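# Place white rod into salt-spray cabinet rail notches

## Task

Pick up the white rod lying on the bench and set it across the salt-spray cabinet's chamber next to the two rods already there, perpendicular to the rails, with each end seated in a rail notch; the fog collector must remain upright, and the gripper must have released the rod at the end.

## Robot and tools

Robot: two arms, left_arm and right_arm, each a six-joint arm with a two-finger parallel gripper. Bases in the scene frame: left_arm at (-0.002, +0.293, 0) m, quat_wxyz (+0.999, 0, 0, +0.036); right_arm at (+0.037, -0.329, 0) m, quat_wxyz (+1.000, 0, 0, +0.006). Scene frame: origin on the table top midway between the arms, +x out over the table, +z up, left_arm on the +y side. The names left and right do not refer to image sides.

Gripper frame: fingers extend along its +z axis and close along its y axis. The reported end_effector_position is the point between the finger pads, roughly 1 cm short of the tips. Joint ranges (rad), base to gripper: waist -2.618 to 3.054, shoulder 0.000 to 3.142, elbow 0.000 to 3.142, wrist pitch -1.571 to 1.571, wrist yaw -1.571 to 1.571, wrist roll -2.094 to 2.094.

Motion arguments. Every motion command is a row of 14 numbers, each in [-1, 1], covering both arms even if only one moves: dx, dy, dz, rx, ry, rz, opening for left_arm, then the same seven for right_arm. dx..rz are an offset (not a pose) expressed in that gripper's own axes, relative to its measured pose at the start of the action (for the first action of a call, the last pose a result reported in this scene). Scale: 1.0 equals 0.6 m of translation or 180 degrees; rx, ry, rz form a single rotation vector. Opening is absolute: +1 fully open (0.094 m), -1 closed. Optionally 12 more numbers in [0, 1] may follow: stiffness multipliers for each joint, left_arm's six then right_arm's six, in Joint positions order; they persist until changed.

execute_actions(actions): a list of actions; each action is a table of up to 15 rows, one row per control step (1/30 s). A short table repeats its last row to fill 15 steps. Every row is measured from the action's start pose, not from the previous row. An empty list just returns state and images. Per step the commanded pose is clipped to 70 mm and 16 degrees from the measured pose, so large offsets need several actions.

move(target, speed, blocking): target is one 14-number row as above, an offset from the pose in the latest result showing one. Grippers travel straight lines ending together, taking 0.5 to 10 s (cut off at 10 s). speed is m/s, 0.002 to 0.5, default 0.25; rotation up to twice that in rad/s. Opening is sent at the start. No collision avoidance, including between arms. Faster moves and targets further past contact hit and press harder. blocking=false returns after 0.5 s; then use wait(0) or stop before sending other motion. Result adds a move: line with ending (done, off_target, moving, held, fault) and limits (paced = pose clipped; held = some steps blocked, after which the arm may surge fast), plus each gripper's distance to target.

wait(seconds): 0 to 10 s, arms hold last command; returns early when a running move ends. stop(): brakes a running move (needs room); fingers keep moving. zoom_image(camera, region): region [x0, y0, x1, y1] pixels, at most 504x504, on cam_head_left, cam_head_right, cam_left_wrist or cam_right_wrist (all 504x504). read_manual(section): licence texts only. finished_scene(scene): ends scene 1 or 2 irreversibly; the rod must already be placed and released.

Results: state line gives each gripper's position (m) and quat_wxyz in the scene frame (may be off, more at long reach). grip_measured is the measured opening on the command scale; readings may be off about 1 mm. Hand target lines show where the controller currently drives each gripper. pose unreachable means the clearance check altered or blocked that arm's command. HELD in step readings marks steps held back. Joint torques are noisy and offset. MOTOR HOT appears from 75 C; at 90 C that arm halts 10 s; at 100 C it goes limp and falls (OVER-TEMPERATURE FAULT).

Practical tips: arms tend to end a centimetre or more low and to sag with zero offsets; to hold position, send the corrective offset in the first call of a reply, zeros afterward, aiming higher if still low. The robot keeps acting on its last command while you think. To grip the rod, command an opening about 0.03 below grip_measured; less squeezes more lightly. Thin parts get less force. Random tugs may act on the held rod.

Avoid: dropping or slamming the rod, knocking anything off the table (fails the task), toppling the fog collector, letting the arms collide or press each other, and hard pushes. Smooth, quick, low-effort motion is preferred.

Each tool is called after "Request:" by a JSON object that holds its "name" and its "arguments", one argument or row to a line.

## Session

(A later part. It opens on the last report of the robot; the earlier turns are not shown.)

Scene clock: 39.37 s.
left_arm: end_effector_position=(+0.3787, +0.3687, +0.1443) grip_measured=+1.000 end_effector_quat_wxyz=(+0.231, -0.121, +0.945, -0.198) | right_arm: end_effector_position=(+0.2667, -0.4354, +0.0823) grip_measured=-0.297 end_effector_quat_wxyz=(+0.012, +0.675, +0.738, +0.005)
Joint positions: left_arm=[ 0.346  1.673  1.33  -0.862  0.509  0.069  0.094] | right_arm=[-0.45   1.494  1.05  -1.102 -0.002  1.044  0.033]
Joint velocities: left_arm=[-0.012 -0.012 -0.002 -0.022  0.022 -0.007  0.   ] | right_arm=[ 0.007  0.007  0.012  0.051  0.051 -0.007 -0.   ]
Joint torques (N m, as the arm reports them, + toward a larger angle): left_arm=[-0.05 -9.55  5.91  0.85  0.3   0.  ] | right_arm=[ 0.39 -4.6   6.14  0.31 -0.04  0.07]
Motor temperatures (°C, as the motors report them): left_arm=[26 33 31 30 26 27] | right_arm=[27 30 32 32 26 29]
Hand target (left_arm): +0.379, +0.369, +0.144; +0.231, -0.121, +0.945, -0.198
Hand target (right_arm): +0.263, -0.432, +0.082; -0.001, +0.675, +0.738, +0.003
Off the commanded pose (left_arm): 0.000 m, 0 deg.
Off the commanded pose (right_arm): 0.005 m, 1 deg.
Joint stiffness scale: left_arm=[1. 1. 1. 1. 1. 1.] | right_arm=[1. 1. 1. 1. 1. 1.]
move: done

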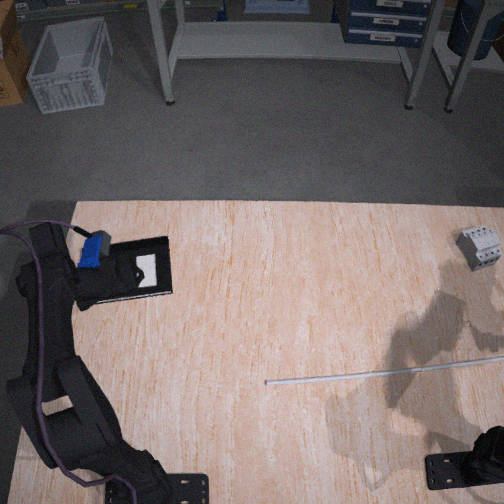

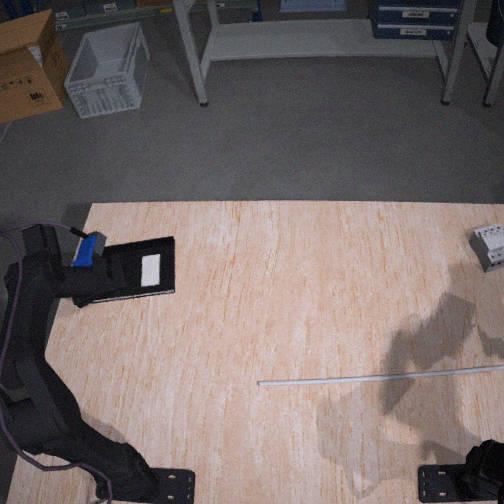

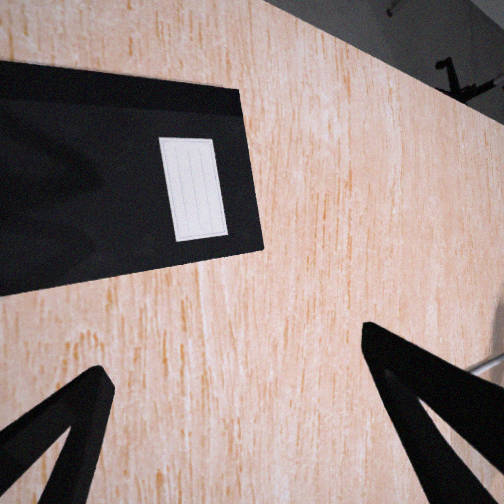

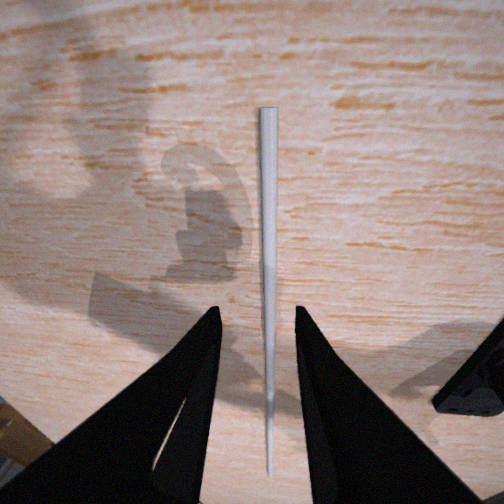

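Request:
{"name": "move", "arguments": {
  "target": [0,0,0,0,0,0,1, 0.398,-0.007,0.07,0.008,0.004,0,-0.3],
  "speed": 0.25
}}

Scene clock: 41.97 s.
left_arm: end_effector_position=(+0.3787, +0.3687, +0.1443) grip_measured=+1.000 end_effector_quat_wxyz=(+0.231, -0.121, +0.945, -0.198) | right_arm: end_effector_position=(+0.2375, -0.2052, +0.0345) grip_measured=-0.297 end_effector_quat_wxyz=(+0.002, +0.674, +0.739, -0.013)
Joint positions: left_arm=[ 0.346  1.673  1.33  -0.862  0.509  0.069  0.094] | right_arm=[ 0.547  1.533  0.887 -0.949  0.011  2.039  0.033]
Joint velocities: left_arm=[-0.007 -0.017 -0.007 -0.081  0.051  0.007  0.   ] | right_arm=[-0.012  0.012 -0.007  0.037 -0.095  0.007  0.001]
Joint torques (N m, as the arm reports them, + toward a larger angle): left_arm=[-0.03 -9.55  5.92  0.85  0.3   0.01] | right_arm=[ 0.62 -4.28  6.93  0.5   0.07  0.05]
Motor temperatures (°C, as the motors report them): left_arm=[26 33 31 30 26 27] | right_arm=[27 30 32 31 26 29]
Hand target (left_arm): +0.379, +0.369, +0.144; +0.231, -0.121, +0.945, -0.198
Hand target (right_arm): +0.245, -0.202, +0.037; +0.011, +0.675, +0.738, -0.006
Off the commanded pose (left_arm): 0.000 m, 0 deg.
Off the commanded pose (right_arm): 0.009 m, 2 deg.
Joint stiffness scale: left_arm=[1. 1. 1. 1. 1. 1.] | right_arm=[1. 1. 1. 1. 1. 1.]
move: done

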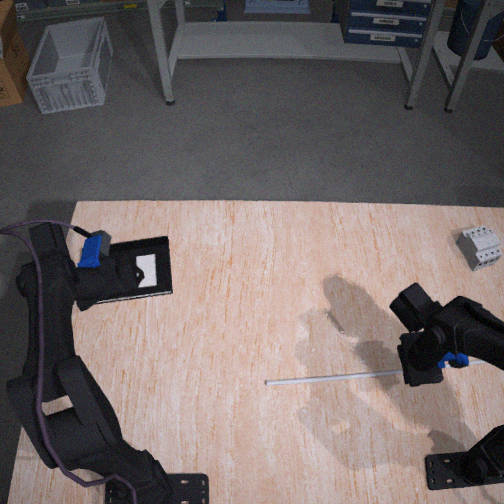

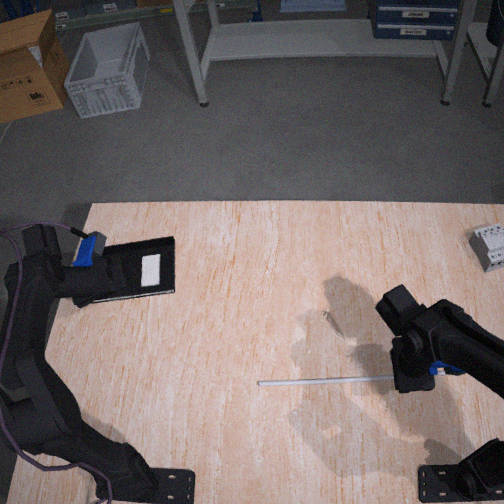

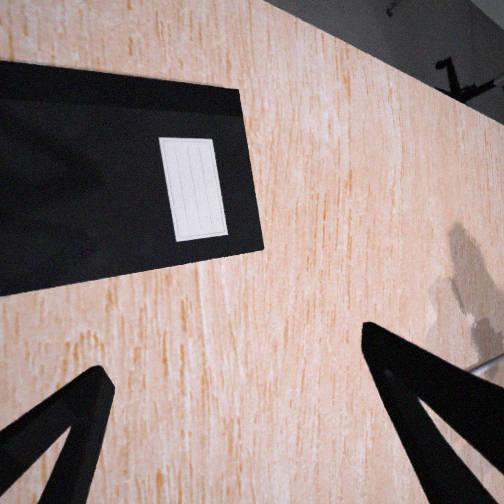

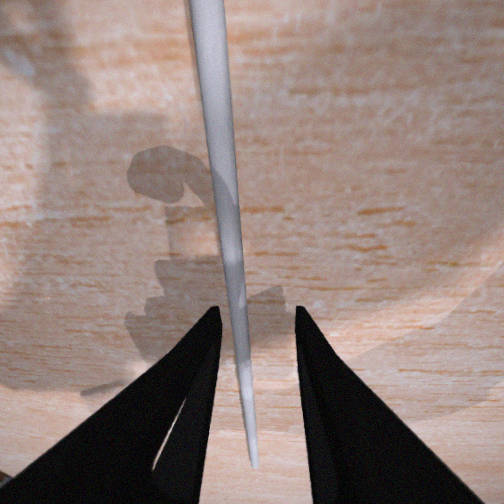

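Request:
{"name": "move", "arguments": {
  "target": [0,0,0,0,0,0,1, 0.008,0.022,0.01,-0.004,0.008,0,-0.3],
  "speed": 0.08
}}

Scene clock: 43.17 s.
left_arm: end_effector_position=(+0.3787, +0.3687, +0.1443) grip_measured=+1.000 end_effector_quat_wxyz=(+0.231, -0.121, +0.945, -0.198) | right_arm: end_effector_position=(+0.2437, -0.2019, +0.0276) grip_measured=-0.297 end_effector_quat_wxyz=(-0.003, +0.674, +0.739, -0.007)
Joint positions: left_arm=[ 0.346  1.673  1.33  -0.862  0.509  0.069  0.094] | right_arm=[ 0.535  1.564  0.887 -0.91  -0.003  2.026  0.033]
Joint velocities: left_arm=[ 0.007  0.002 -0.007 -0.022 -0.007 -0.037  0.   ] | right_arm=[ 0.002 -0.002 -0.007  0.066 -0.037 -0.066 -0.   ]
Joint torques (N m, as the arm reports them, + toward a larger angle): left_arm=[-0.05 -9.55  5.91  0.85  0.3   0.  ] | right_arm=[-0.69 -4.38  6.55  0.52 -0.07 -0.02]
Motor temperatures (°C, as the motors report them): left_arm=[26 34 31 30 26 27] | right_arm=[27 30 32 31 26 29]
Hand target (left_arm): +0.379, +0.369, +0.144; +0.231, -0.121, +0.945, -0.198
Hand target (right_arm): +0.250, -0.199, +0.028; -0.003, +0.674, +0.739, +0.000
Off the commanded pose (left_arm): 0.000 m, 0 deg.
Off the commanded pose (right_arm): 0.007 m, 1 deg.
Joint stiffness scale: left_arm=[1. 1. 1. 1. 1. 1.] | right_arm=[1. 1. 1. 1. 1. 1.]
move: done

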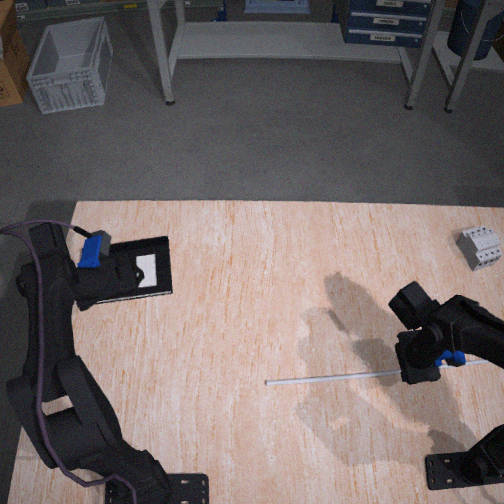

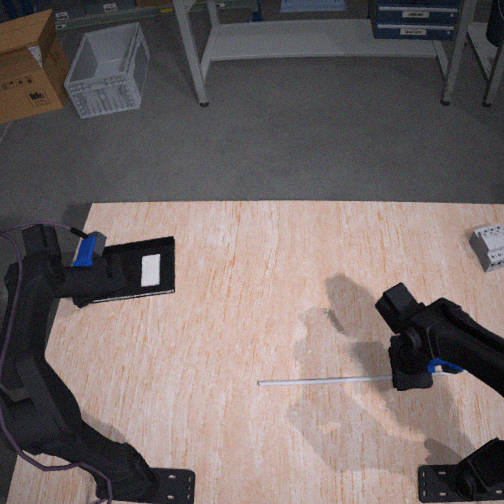

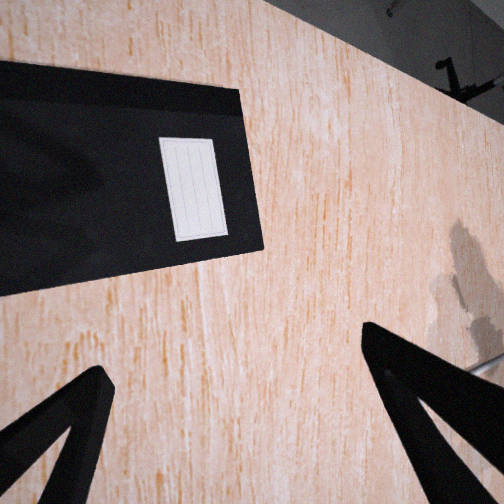

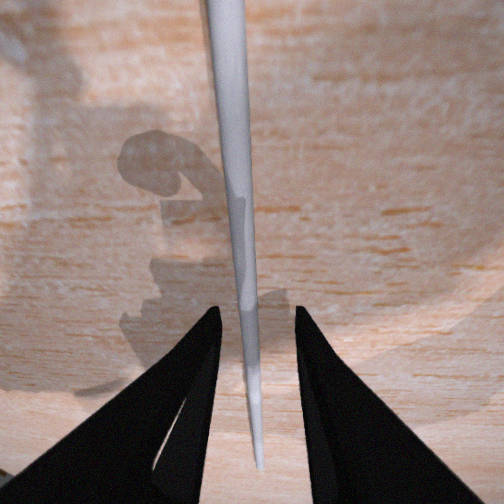

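Request:
{"name": "move", "arguments": {
  "target": [0,0,0,0,0,0,1, 0.0,0.012,0.027,0,0,0,-0.3],
  "speed": 0.05
}}

Scene clock: 44.33 s.
left_arm: end_effector_position=(+0.3787, +0.3687, +0.1443) grip_measured=+1.000 end_effector_quat_wxyz=(+0.231, -0.121, +0.945, -0.198) | right_arm: end_effector_position=(+0.2532, -0.1972, +0.0175) grip_measured=-0.297 end_effector_quat_wxyz=(-0.002, +0.673, +0.739, +0.000)
Joint positions: left_arm=[ 0.346  1.673  1.33  -0.862  0.509  0.069  0.094] | right_arm=[ 0.531  1.607  0.887 -0.851 -0.003  2.02   0.033]
Joint velocities: left_arm=[ 0.012 -0.012  0.007 -0.007  0.022  0.007  0.   ] | right_arm=[ 0.007  0.007 -0.002  0.007 -0.051 -0.007  0.   ]
Joint torques (N m, as the arm reports them, + toward a larger angle): left_arm=[-0.05 -9.56  5.9   0.84  0.31  0.  ] | right_arm=[-0.68 -4.74  3.95  0.52 -0.04 -0.04]
Motor temperatures (°C, as the motors report them): left_arm=[26 34 31 30 26 27] | right_arm=[27 30 32 31 26 29]
Hand target (left_arm): +0.379, +0.369, +0.144; +0.231, -0.121, +0.945, -0.198
Hand target (right_arm): +0.250, -0.201, +0.012; -0.004, +0.674, +0.739, -0.007
Off the commanded pose (left_arm): 0.000 m, 0 deg.
Off the commanded pose (right_arm): 0.008 m, 1 deg.
Joint stiffness scale: left_arm=[1. 1. 1. 1. 1. 1.] | right_arm=[1. 1. 1. 1. 1. 1.]
move: done

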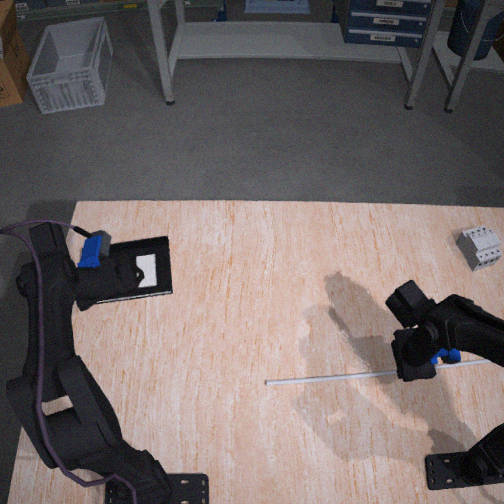

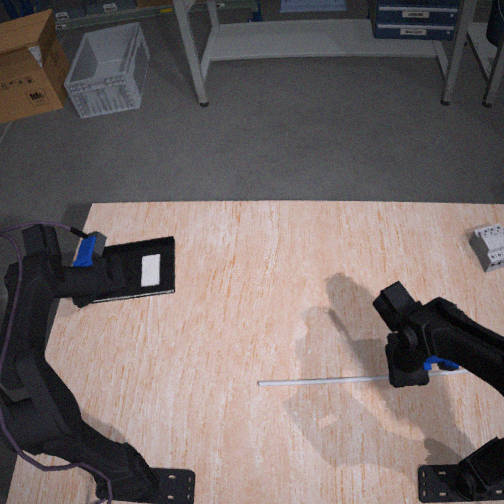

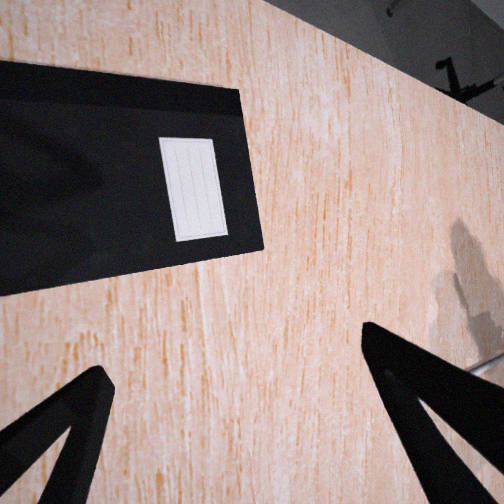

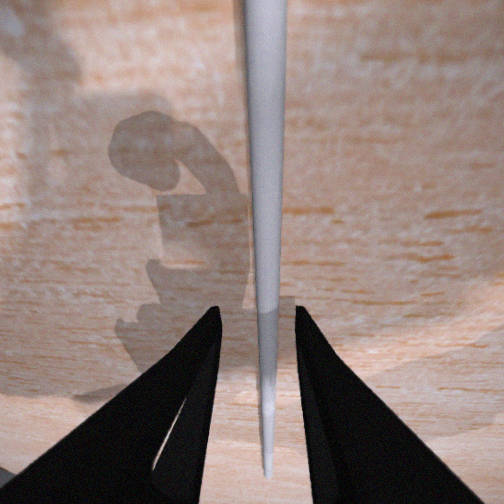

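Request:
{"name": "move", "arguments": {
  "target": [0,0,0,0,0,0,1, 0.0,-0.008,0.022,0,0,0,-0.3],
  "speed": 0.04
}}

Scene clock: 45.17 s.
left_arm: end_effector_position=(+0.3787, +0.3687, +0.1443) grip_measured=+1.000 end_effector_quat_wxyz=(+0.231, -0.121, +0.945, -0.198) | right_arm: end_effector_position=(+0.2513, -0.1984, +0.0095) grip_measured=-0.297 end_effector_quat_wxyz=(-0.000, +0.674, +0.738, +0.005)
Joint positions: left_arm=[ 0.346  1.673  1.33  -0.862  0.509  0.069  0.094] | right_arm=[ 0.531  1.607  0.851 -0.806 -0.003  2.023  0.033]
Joint velocities: left_arm=[ 0.002 -0.007 -0.007 -0.081  0.007 -0.022  0.   ] | right_arm=[-0.002 -0.002  0.007  0.051 -0.037  0.037 -0.001]
Joint torques (N m, as the arm reports them, + toward a larger angle): left_arm=[-0.04 -9.56  5.91  0.85  0.3   0.  ] | right_arm=[ 0.89 -4.67  4.26  0.53 -0.03  0.07]
Motor temperatures (°C, as the motors report them): left_arm=[26 34 31 31 26 27] | right_arm=[27 30 32 31 26 29]
Hand target (left_arm): +0.379, +0.369, +0.144; +0.231, -0.121, +0.945, -0.198
Hand target (right_arm): +0.249, -0.198, +0.004; -0.001, +0.673, +0.740, +0.001
Off the commanded pose (left_arm): 0.000 m, 0 deg.
Off the commanded pose (right_arm): 0.006 m, 1 deg.
Joint stiffness scale: left_arm=[1. 1. 1. 1. 1. 1.] | right_arm=[1. 1. 1. 1. 1. 1.]
move: done

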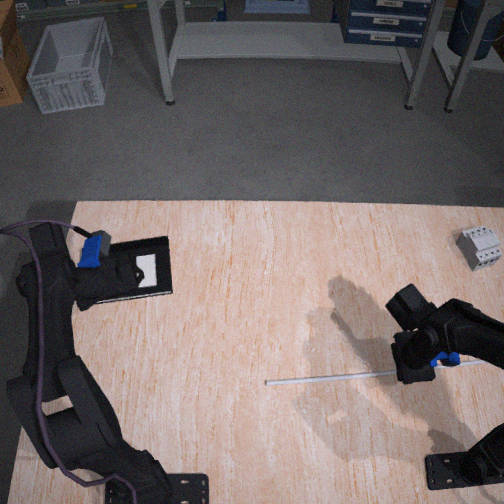

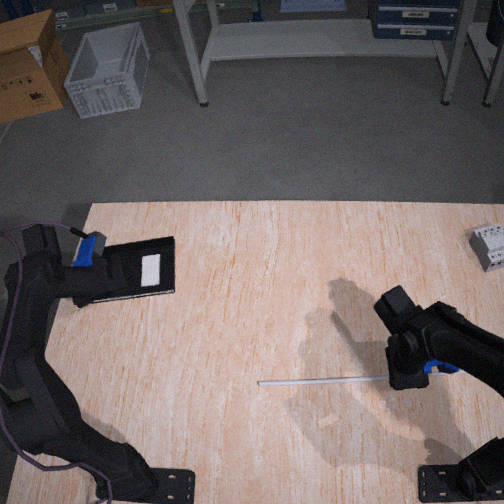

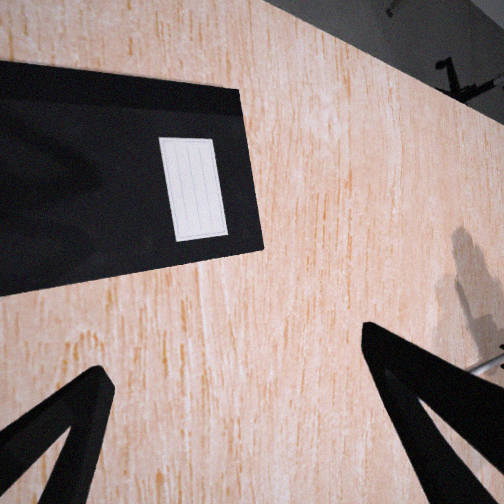

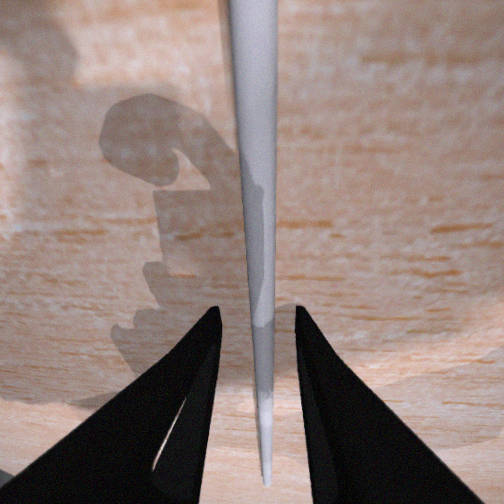

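Request:
{"name": "move", "arguments": {
  "target": [0,0,0,0,0,0,1, 0,0,0,0,0,0,-0.83],
  "speed": 0.04
}}

Scene clock: 46.23 s.
left_arm: end_effector_position=(+0.3787, +0.3687, +0.1443) grip_measured=+1.000 end_effector_quat_wxyz=(+0.231, -0.121, +0.945, -0.198) | right_arm: end_effector_position=(+0.2525, -0.1976, +0.0095) grip_measured=-0.812 end_effector_quat_wxyz=(+0.000, +0.675, +0.738, +0.007)
Joint positions: left_arm=[ 0.346  1.673  1.33  -0.862  0.509  0.069  0.094] | right_arm=[ 0.531  1.607  0.851 -0.8   -0.004  2.024  0.009]
Joint velocities: left_arm=[-0.007 -0.007 -0.002 -0.022  0.022 -0.022  0.   ] | right_arm=[ 0.002  0.012 -0.002 -0.051  0.051 -0.007  0.001]
Joint torques (N m, as the arm reports them, + toward a larger angle): left_arm=[-0.05 -9.56  5.93  0.85  0.3   0.01] | right_arm=[-0.05 -5.52  5.22  0.44 -0.04  0.02]
Motor temperatures (°C, as the motors report them): left_arm=[26 34 31 31 26 27] | right_arm=[27 30 32 31 26 29]
Hand target (left_arm): +0.379, +0.369, +0.144; +0.231, -0.121, +0.945, -0.198
Hand target (right_arm): +0.251, -0.198, +0.009; -0.000, +0.674, +0.738, +0.004
Off the commanded pose (left_arm): 0.000 m, 0 deg.
Off the commanded pose (right_arm): 0.002 m, 0 deg.
Joint stiffness scale: left_arm=[1. 1. 1. 1. 1. 1.] | right_arm=[1. 1. 1. 1. 1. 1.]
move: done

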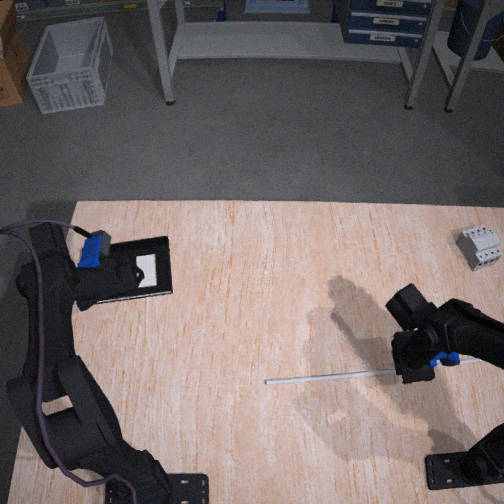

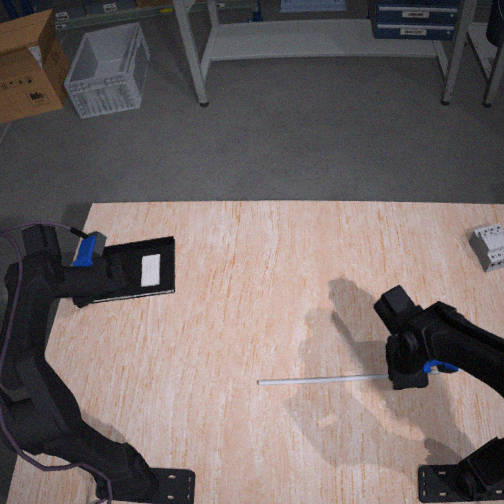

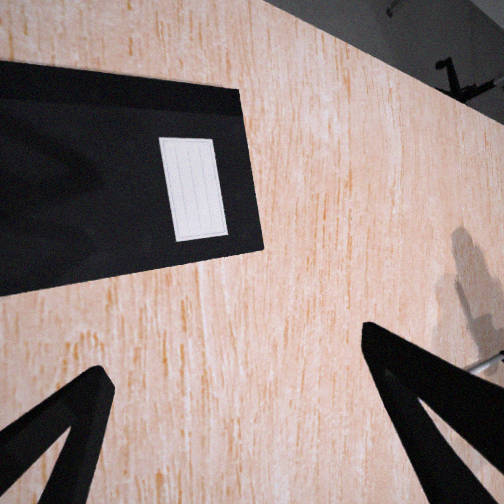

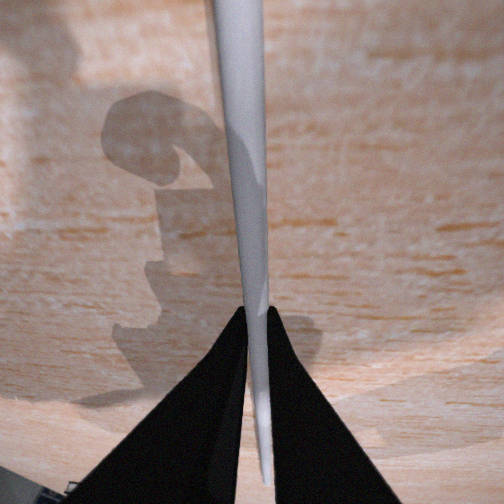

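Request:
{"name": "move", "arguments": {
  "target": [0,0,0,0,0,0,1, -0.2275,0.1133,-0.434,-0.217,0,0,-0.85],
  "speed": 0.2
}}

Scene clock: 51.10 s.
left_arm: end_effector_position=(+0.3787, +0.3687, +0.1443) grip_measured=+1.000 end_effector_quat_wxyz=(+0.231, -0.121, +0.945, -0.198) | right_arm: end_effector_position=(+0.3305, -0.3332, +0.2560) grip_measured=-0.815 end_effector_quat_wxyz=(+0.211, +0.646, +0.690, +0.250)
Joint positions: left_arm=[ 0.346  1.673  1.33  -0.862  0.509  0.069  0.094] | right_arm=[-0.109  1.132  1.275 -1.058 -0.133  1.453  0.009]
Joint velocities: left_arm=[-0.007 -0.002 -0.007  0.066  0.066 -0.051  0.   ] | right_arm=[-0.002  0.002 -0.007  0.037  0.037 -0.007  0.   ]
Joint torques (N m, as the arm reports them, + toward a larger angle): left_arm=[-0.06 -9.56  5.91  0.85  0.3   0.01] | right_arm=[-0.76 -3.02  8.12  1.36 -0.15 -0.08]
Motor temperatures (°C, as the motors report them): left_arm=[26 34 31 31 26 27] | right_arm=[27 30 32 31 26 29]
Hand target (left_arm): +0.379, +0.369, +0.144; +0.231, -0.121, +0.945, -0.198
Hand target (right_arm): +0.328, -0.334, +0.265; +0.218, +0.641, +0.690, +0.256
Off the commanded pose (left_arm): 0.000 m, 0 deg.
Off the commanded pose (right_arm): 0.014 m, 2 deg.
Joint stiffness scale: left_arm=[1. 1. 1. 1. 1. 1.] | right_arm=[1. 1. 1. 1. 1. 1.]
move: off_target (right_arm)

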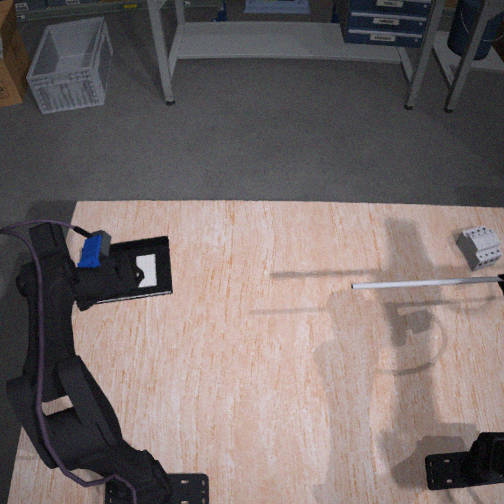

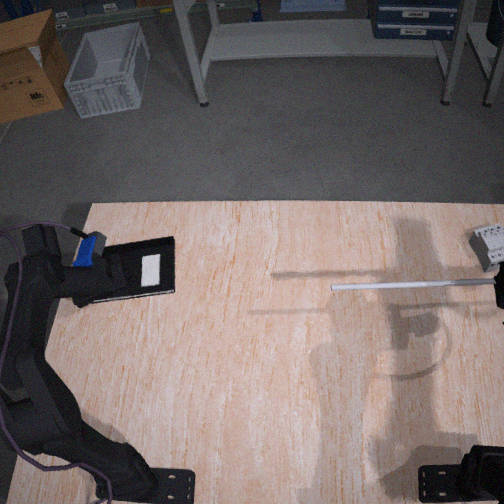

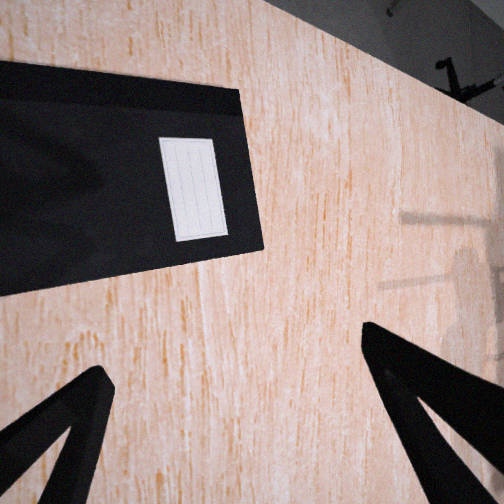

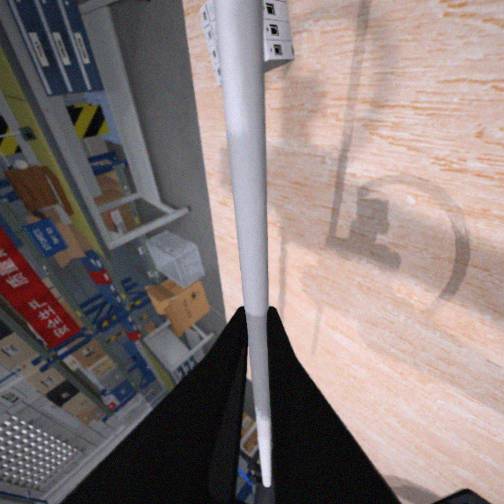

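Request:
{"name": "move", "arguments": {
  "target": [0,0,0,0,0,0,1, -0.6465,-0.2588,-0.323,-0.0126,-0.338,0.410,-0.85],
  "speed": 0.25
}}

Scene clock: 56.17 s.
left_arm: end_effector_position=(+0.3787, +0.3687, +0.1443) grip_measured=+1.000 end_effector_quat_wxyz=(+0.231, -0.121, +0.945, -0.198) | right_arm: end_effector_position=(+0.1247, -0.7403, +0.2835) grip_measured=-0.816 end_effector_quat_wxyz=(+0.316, +0.949, -0.005, +0.010)
Joint positions: left_arm=[ 0.346  1.673  1.33  -0.862  0.509  0.069  0.094] | right_arm=[-1.315  1.66   1.834 -1.116  0.145  1.803  0.009]
Joint velocities: left_arm=[-0.002  0.007 -0.012 -0.066  0.022  0.022  0.   ] | right_arm=[-0.007 -0.012 -0.007  0.007 -0.022 -0.022 -0.001]
Joint torques (N m, as the arm reports them, + toward a larger angle): left_arm=[-0.06 -9.55  5.92  0.85  0.3   0.  ] | right_arm=[-0.49 -6.91  8.21  1.32  0.2   0.02]
Motor temperatures (°C, as the motors report them): left_arm=[26 34 31 31 26 27] | right_arm=[27 30 32 31 26 29]
Hand target (left_arm): +0.379, +0.369, +0.144; +0.231, -0.121, +0.945, -0.198
Hand target (right_arm): +0.119, -0.741, +0.290; +0.321, +0.947, -0.012, +0.002
Off the commanded pose (left_arm): 0.000 m, 0 deg.
Off the commanded pose (right_arm): 0.017 m, 3 deg.
Joint stiffness scale: left_arm=[1. 1. 1. 1. 1. 1.] | right_arm=[1. 1. 1. 1. 1. 1.]
move: off_target (right_arm)

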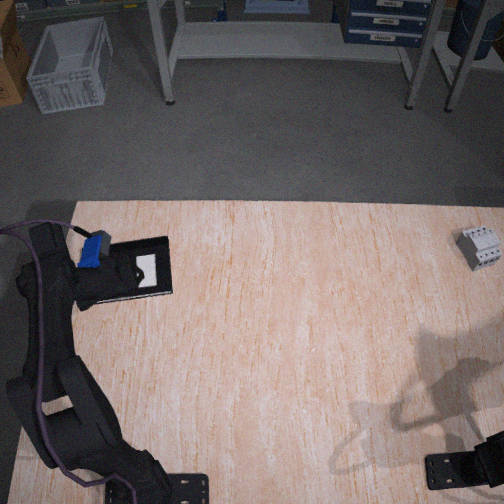

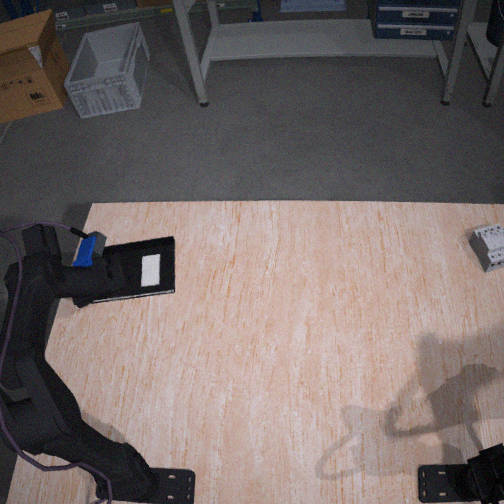

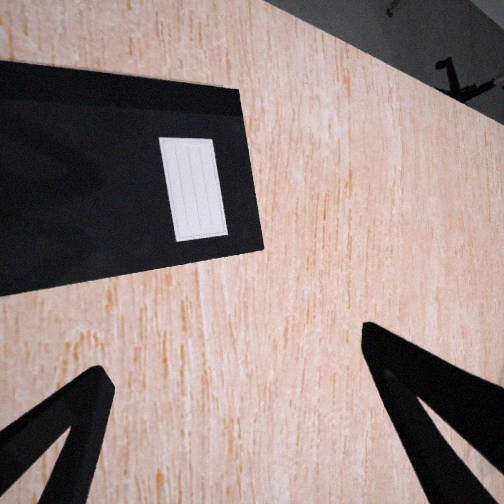

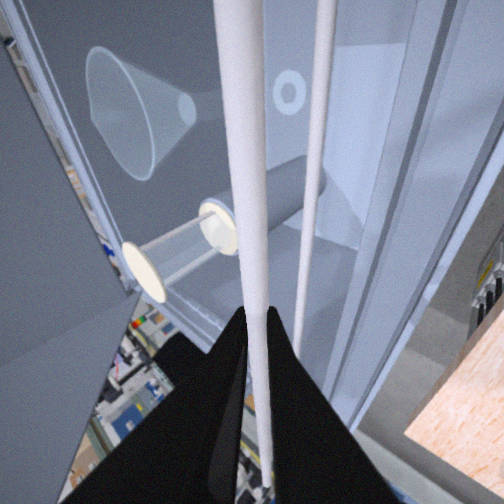

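Request:
{"name": "move", "arguments": {
  "target": [0.253,-0.9675,0.01,0.346,-0.177,0.353,1, -0.012,0.160,0.200,-0.0129,-0.0092,0.0004,-0.85],
  "speed": 0.3
}}

Scene clock: 61.33 s.
left_arm: end_effector_position=(+0.3413, -0.1917, +0.3211) grip_measured=+1.000 end_effector_quat_wxyz=(+0.545, +0.445, +0.559, -0.439) | right_arm: end_effector_position=(+0.1228, -0.8901, +0.2412) grip_measured=-0.816 end_effector_quat_wxyz=(+0.334, +0.943, -0.013, -0.000)
Joint positions: left_arm=[-0.871  1.94   1.548  0.367  0.552  0.007  0.094] | right_arm=[-1.394  2.257  2.477 -1.12   0.127  1.743  0.009]
Joint velocities: left_arm=[-0.027 -0.007 -0.012 -0.066 -0.022 -0.037  0.   ] | right_arm=[ 0.007  0.002  0.007 -0.007  0.007  0.007 -0.   ]
Joint torques (N m, as the arm reports them, + toward a larger angle): left_arm=[ -0.37 -12.36   8.5    1.73   0.15   0.08] | right_arm=[ -0.67 -12.09   8.13   1.35   0.04  -0.06]
Motor temperatures (°C, as the motors report them): left_arm=[26 34 32 32 26 27] | right_arm=[27 31 33 32 26 29]
Hand target (left_arm): +0.340, -0.196, +0.326; +0.547, +0.451, +0.550, -0.442
Hand target (right_arm): +0.119, -0.889, +0.246; +0.335, +0.942, -0.011, -0.003
Off the commanded pose (left_arm): 0.016 m, 2 deg.
Off the commanded pose (right_arm): 0.006 m, 1 deg.
Joint stiffness scale: left_arm=[1. 1. 1. 1. 1. 1.] | right_arm=[1. 1. 1. 1. 1. 1.]
move: off_target (left_arm)

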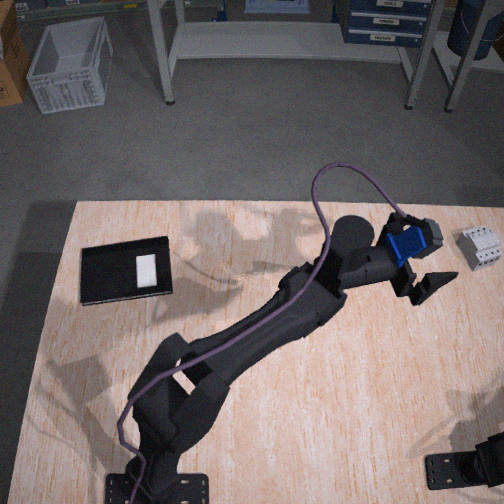

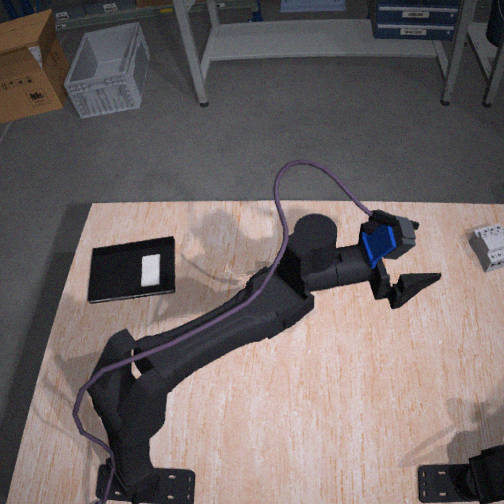

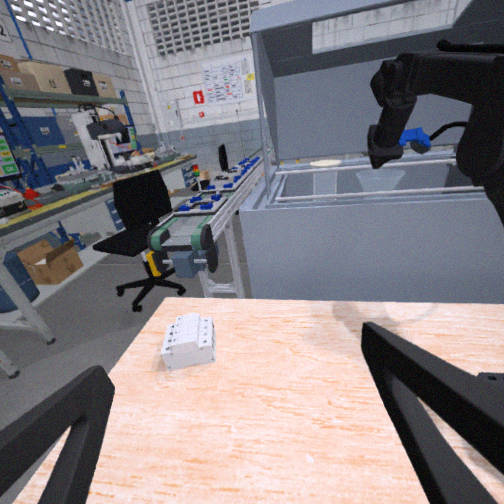

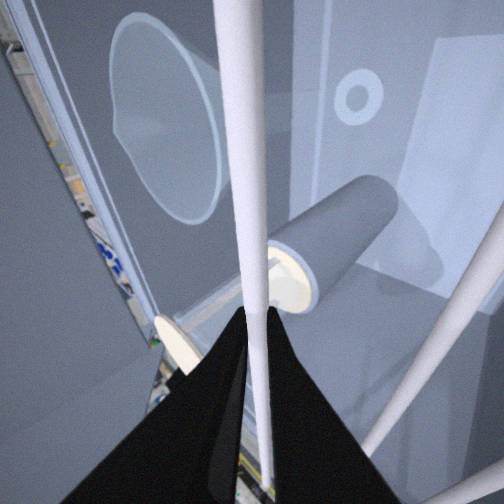

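Request:
{"name": "zoom_image", "arguments": {
  "camera": "cam_left_wrist",
  "region": [236, 140, 336, 220]
}}

Request:
{"name": "zoom_image", "arguments": {
  "camera": "cam_left_wrist",
  "region": [250, 120, 504, 230]
}}

Region (236, 140, 336, 220) of cam_left_wrist's 504x504 image, scaled by 5.040, with more detail than that image has; it fills the top 403 rows of this view, and the rest is white.

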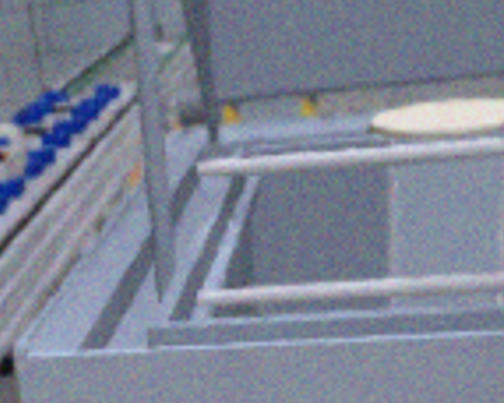

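Region (250, 120, 504, 230) of cam_left_wrist's 504x504 image, scaled by 1.984, with more detail than that image has; it fills the top 218 rows of this view, and the rest is white.

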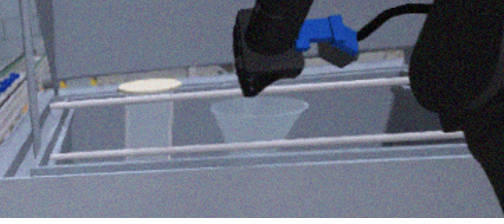

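Request:
{"name": "move", "arguments": {
  "target": [0,0,0,0,0,0,1, -0.0155,-0.0377,0.0445,0,0,0,-0.85],
  "speed": 0.06
}}

Request:
{"name": "zoom_image", "arguments": {
  "camera": "cam_left_wrist",
  "region": [236, 140, 336, 220]
}}

Scene clock: 63.47 s.
left_arm: end_effector_position=(+0.3412, -0.1917, +0.3211) grip_measured=+1.000 end_effector_quat_wxyz=(+0.545, +0.445, +0.559, -0.439) | right_arm: end_effector_position=(+0.1189, -0.8866, +0.1916) grip_measured=-0.816 end_effector_quat_wxyz=(+0.314, +0.949, -0.012, +0.001)
Joint positions: left_arm=[-0.871  1.94   1.548  0.367  0.553  0.008  0.094] | right_arm=[-1.404  2.182  2.169 -0.928  0.111  1.738  0.009]
Joint velocities: left_arm=[ 0.002  0.007 -0.002 -0.037  0.022 -0.007  0.   ] | right_arm=[-0.002  0.007  0.007  0.022  0.081 -0.007 -0.   ]
Joint torques (N m, as the arm reports them, + toward a larger angle): left_arm=[ -0.03 -13.63   6.65   1.76   0.04  -0.01] | right_arm=[ -0.76 -13.94   6.22   1.61   0.07  -0.06]
Motor temperatures (°C, as the motors report them): left_arm=[26 35 32 32 26 27] | right_arm=[27 32 33 32 26 29]
Hand target (left_arm): +0.341, -0.192, +0.321; +0.545, +0.445, +0.559, -0.439
Hand target (right_arm): +0.114, -0.889, +0.206; +0.333, +0.943, -0.013, -0.000
Off the commanded pose (left_arm): 0.000 m, 0 deg.
Off the commanded pose (right_arm): 0.016 m, 2 deg.
Joint stiffness scale: left_arm=[1. 1. 1. 1. 1. 1.] | right_arm=[1. 1. 1. 1. 1. 1.]
move: off_target (right_arm)

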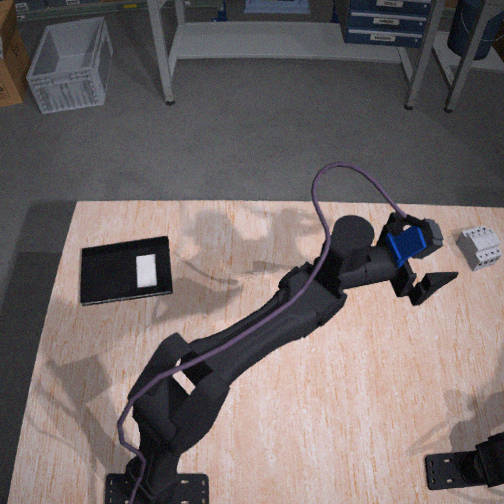

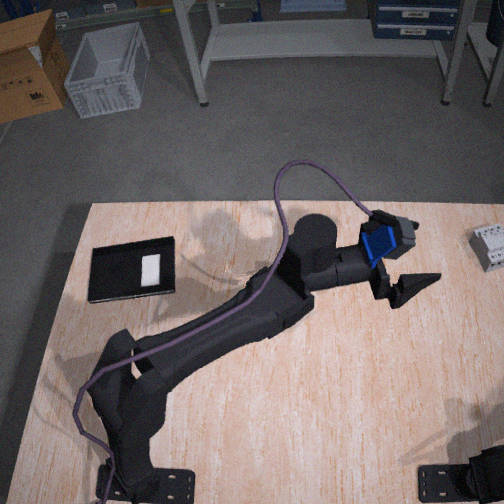

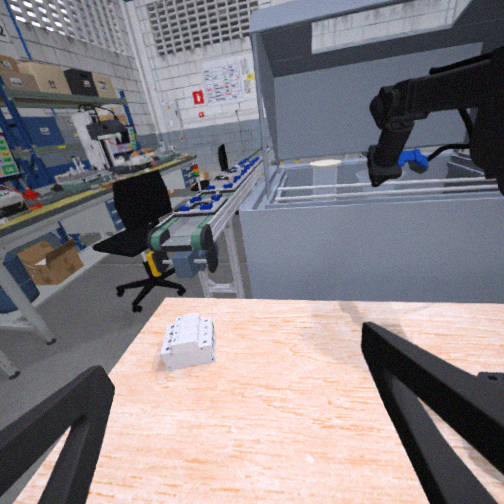

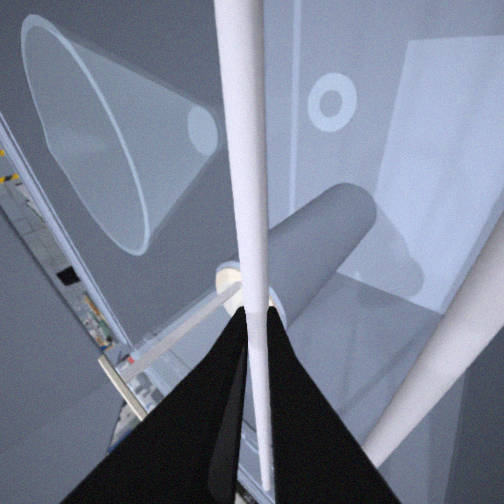

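Region (236, 140, 336, 220) of cam_left_wrist's 504x504 image, scaled by 5.040, with more detail than that image has; it fills the top 403 rows of this view, and the rest is white.

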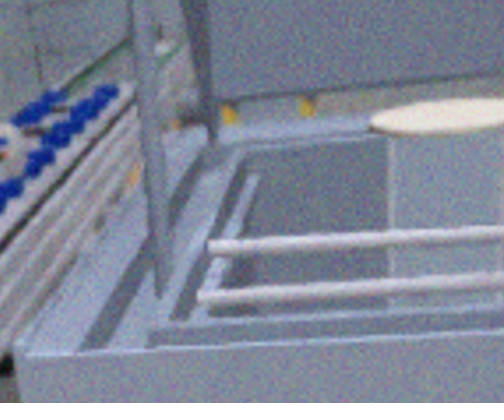

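Request:
{"name": "zoom_image", "arguments": {
  "camera": "cam_left_wrist",
  "region": [404, 140, 504, 220]
}}

Request:
{"name": "zoom_image", "arguments": {
  "camera": "cam_right_wrist",
  "region": [210, 404, 310, 504]
}}

Region (404, 140, 504, 220) of cam_left_wrist's 504x504 image, scaled by 5.040, with more detail than that image has; it fills the top 403 rows of this view, and the rest is white.

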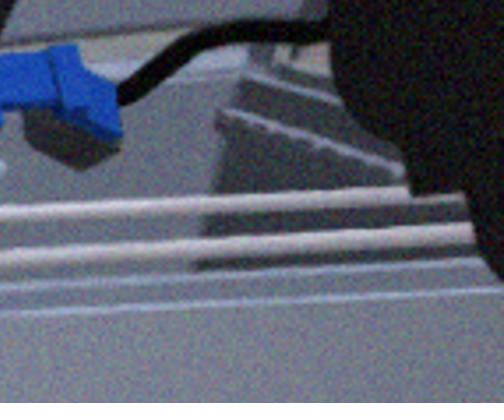

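Region (210, 404, 310, 504) of cam_right_wrist's 504x504 image, scaled by 5.040, with more detail than that image has.

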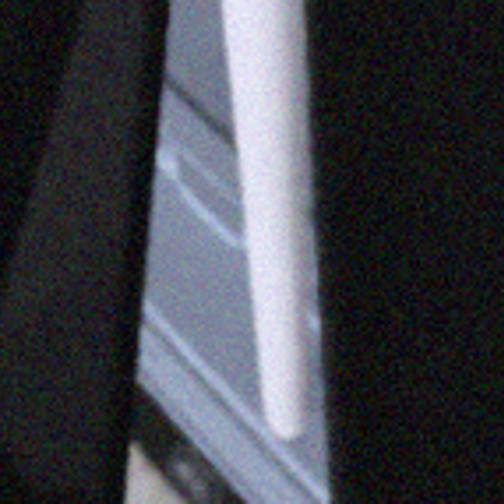

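Request:
{"name": "move", "arguments": {
  "target": [0,0,0,0,0,0,1, -0.005,0.0053,0.004,0,0,0,-0.85],
  "speed": 0.01
}}

Request:
{"name": "zoom_image", "arguments": {
  "camera": "cam_left_wrist",
  "region": [236, 140, 336, 220]
}}

Request:
{"name": "zoom_image", "arguments": {
  "camera": "cam_right_wrist",
  "region": [210, 404, 310, 504]
}}

Scene clock: 65.17 s.
left_arm: end_effector_position=(+0.3412, -0.1917, +0.3211) grip_measured=+1.000 end_effector_quat_wxyz=(+0.545, +0.445, +0.559, -0.439) | right_arm: end_effector_position=(+0.1199, -0.8881, +0.1867) grip_measured=-0.816 end_effector_quat_wxyz=(+0.310, +0.951, -0.011, +0.002)
Joint positions: left_arm=[-0.871  1.94   1.548  0.367  0.553  0.008  0.094] | right_arm=[-1.404  2.194  2.172 -0.927  0.107  1.738  0.009]
Joint velocities: left_arm=[-0.012 -0.002 -0.007  0.066 -0.051 -0.081  0.   ] | right_arm=[-0.027 -0.017 -0.002 -0.007  0.022  0.022  0.   ]
Joint torques (N m, as the arm reports them, + toward a larger angle): left_arm=[ -0.06 -13.62   6.66   1.76   0.05   0.  ] | right_arm=[ -0.8  -11.9    8.67   1.36   0.01  -0.06]
Motor temperatures (°C, as the motors report them): left_arm=[26 35 32 32 26 27] | right_arm=[27 32 33 32 26 29]
Hand target (left_arm): +0.341, -0.192, +0.321; +0.545, +0.445, +0.559, -0.439
Hand target (right_arm): +0.116, -0.890, +0.192; +0.314, +0.949, -0.012, +0.001
Off the commanded pose (left_arm): 0.000 m, 0 deg.
Off the commanded pose (right_arm): 0.007 m, 0 deg.
Joint stiffness scale: left_arm=[1. 1. 1. 1. 1. 1.] | right_arm=[1. 1. 1. 1. 1. 1.]
move: done

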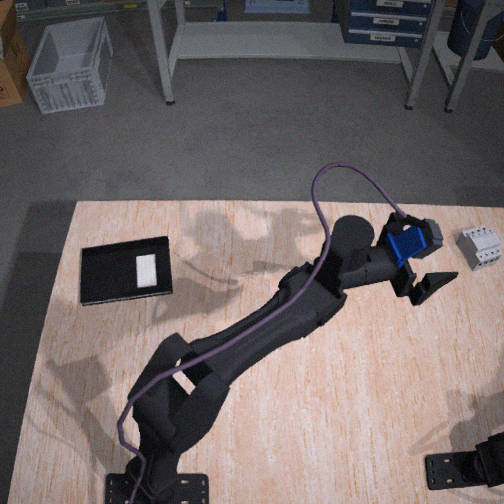

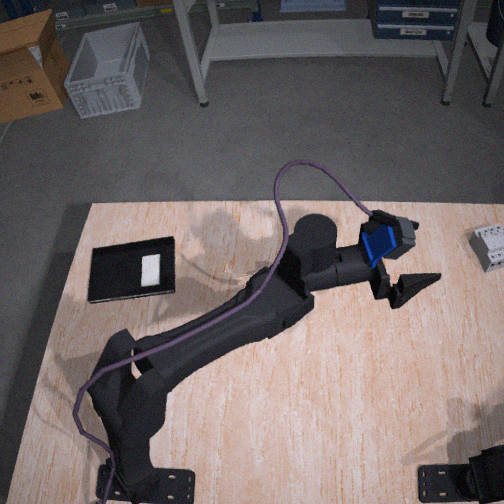

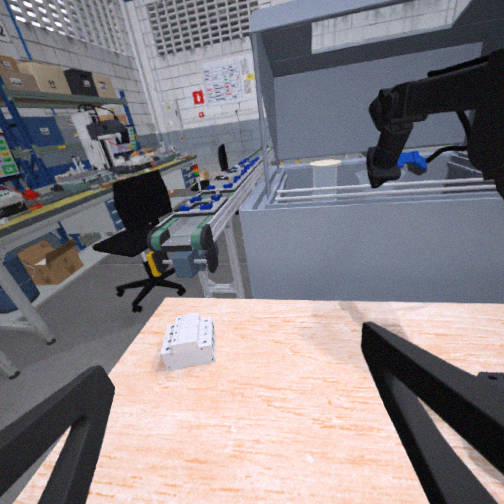

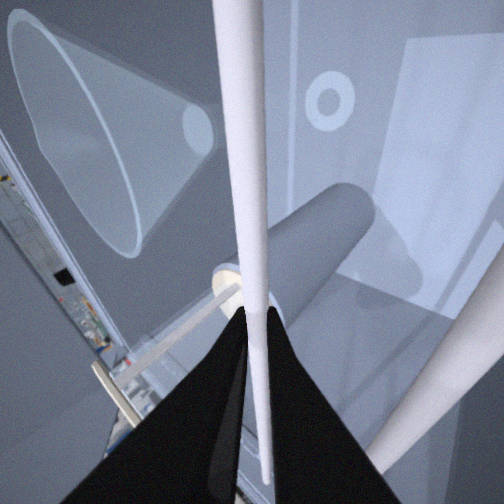

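Region (236, 140, 336, 220) of cam_left_wrist's 504x504 image, scaled by 5.040, with more detail than that image has; it fills the top 403 rows of this view, and the rest is white.

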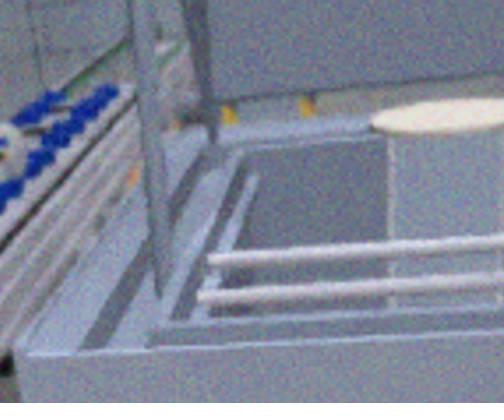

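Region (210, 404, 310, 504) of cam_right_wrist's 504x504 image, scaled by 5.040, with more detail than that image has.

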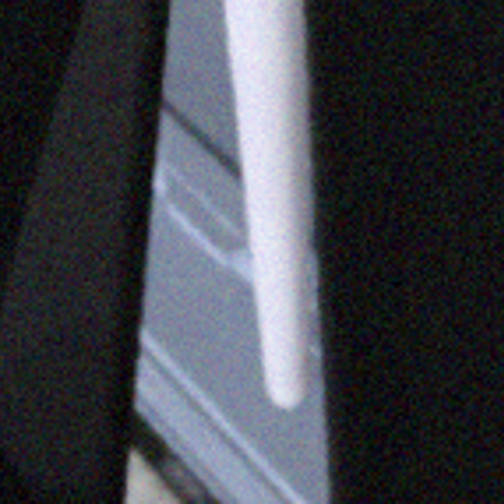

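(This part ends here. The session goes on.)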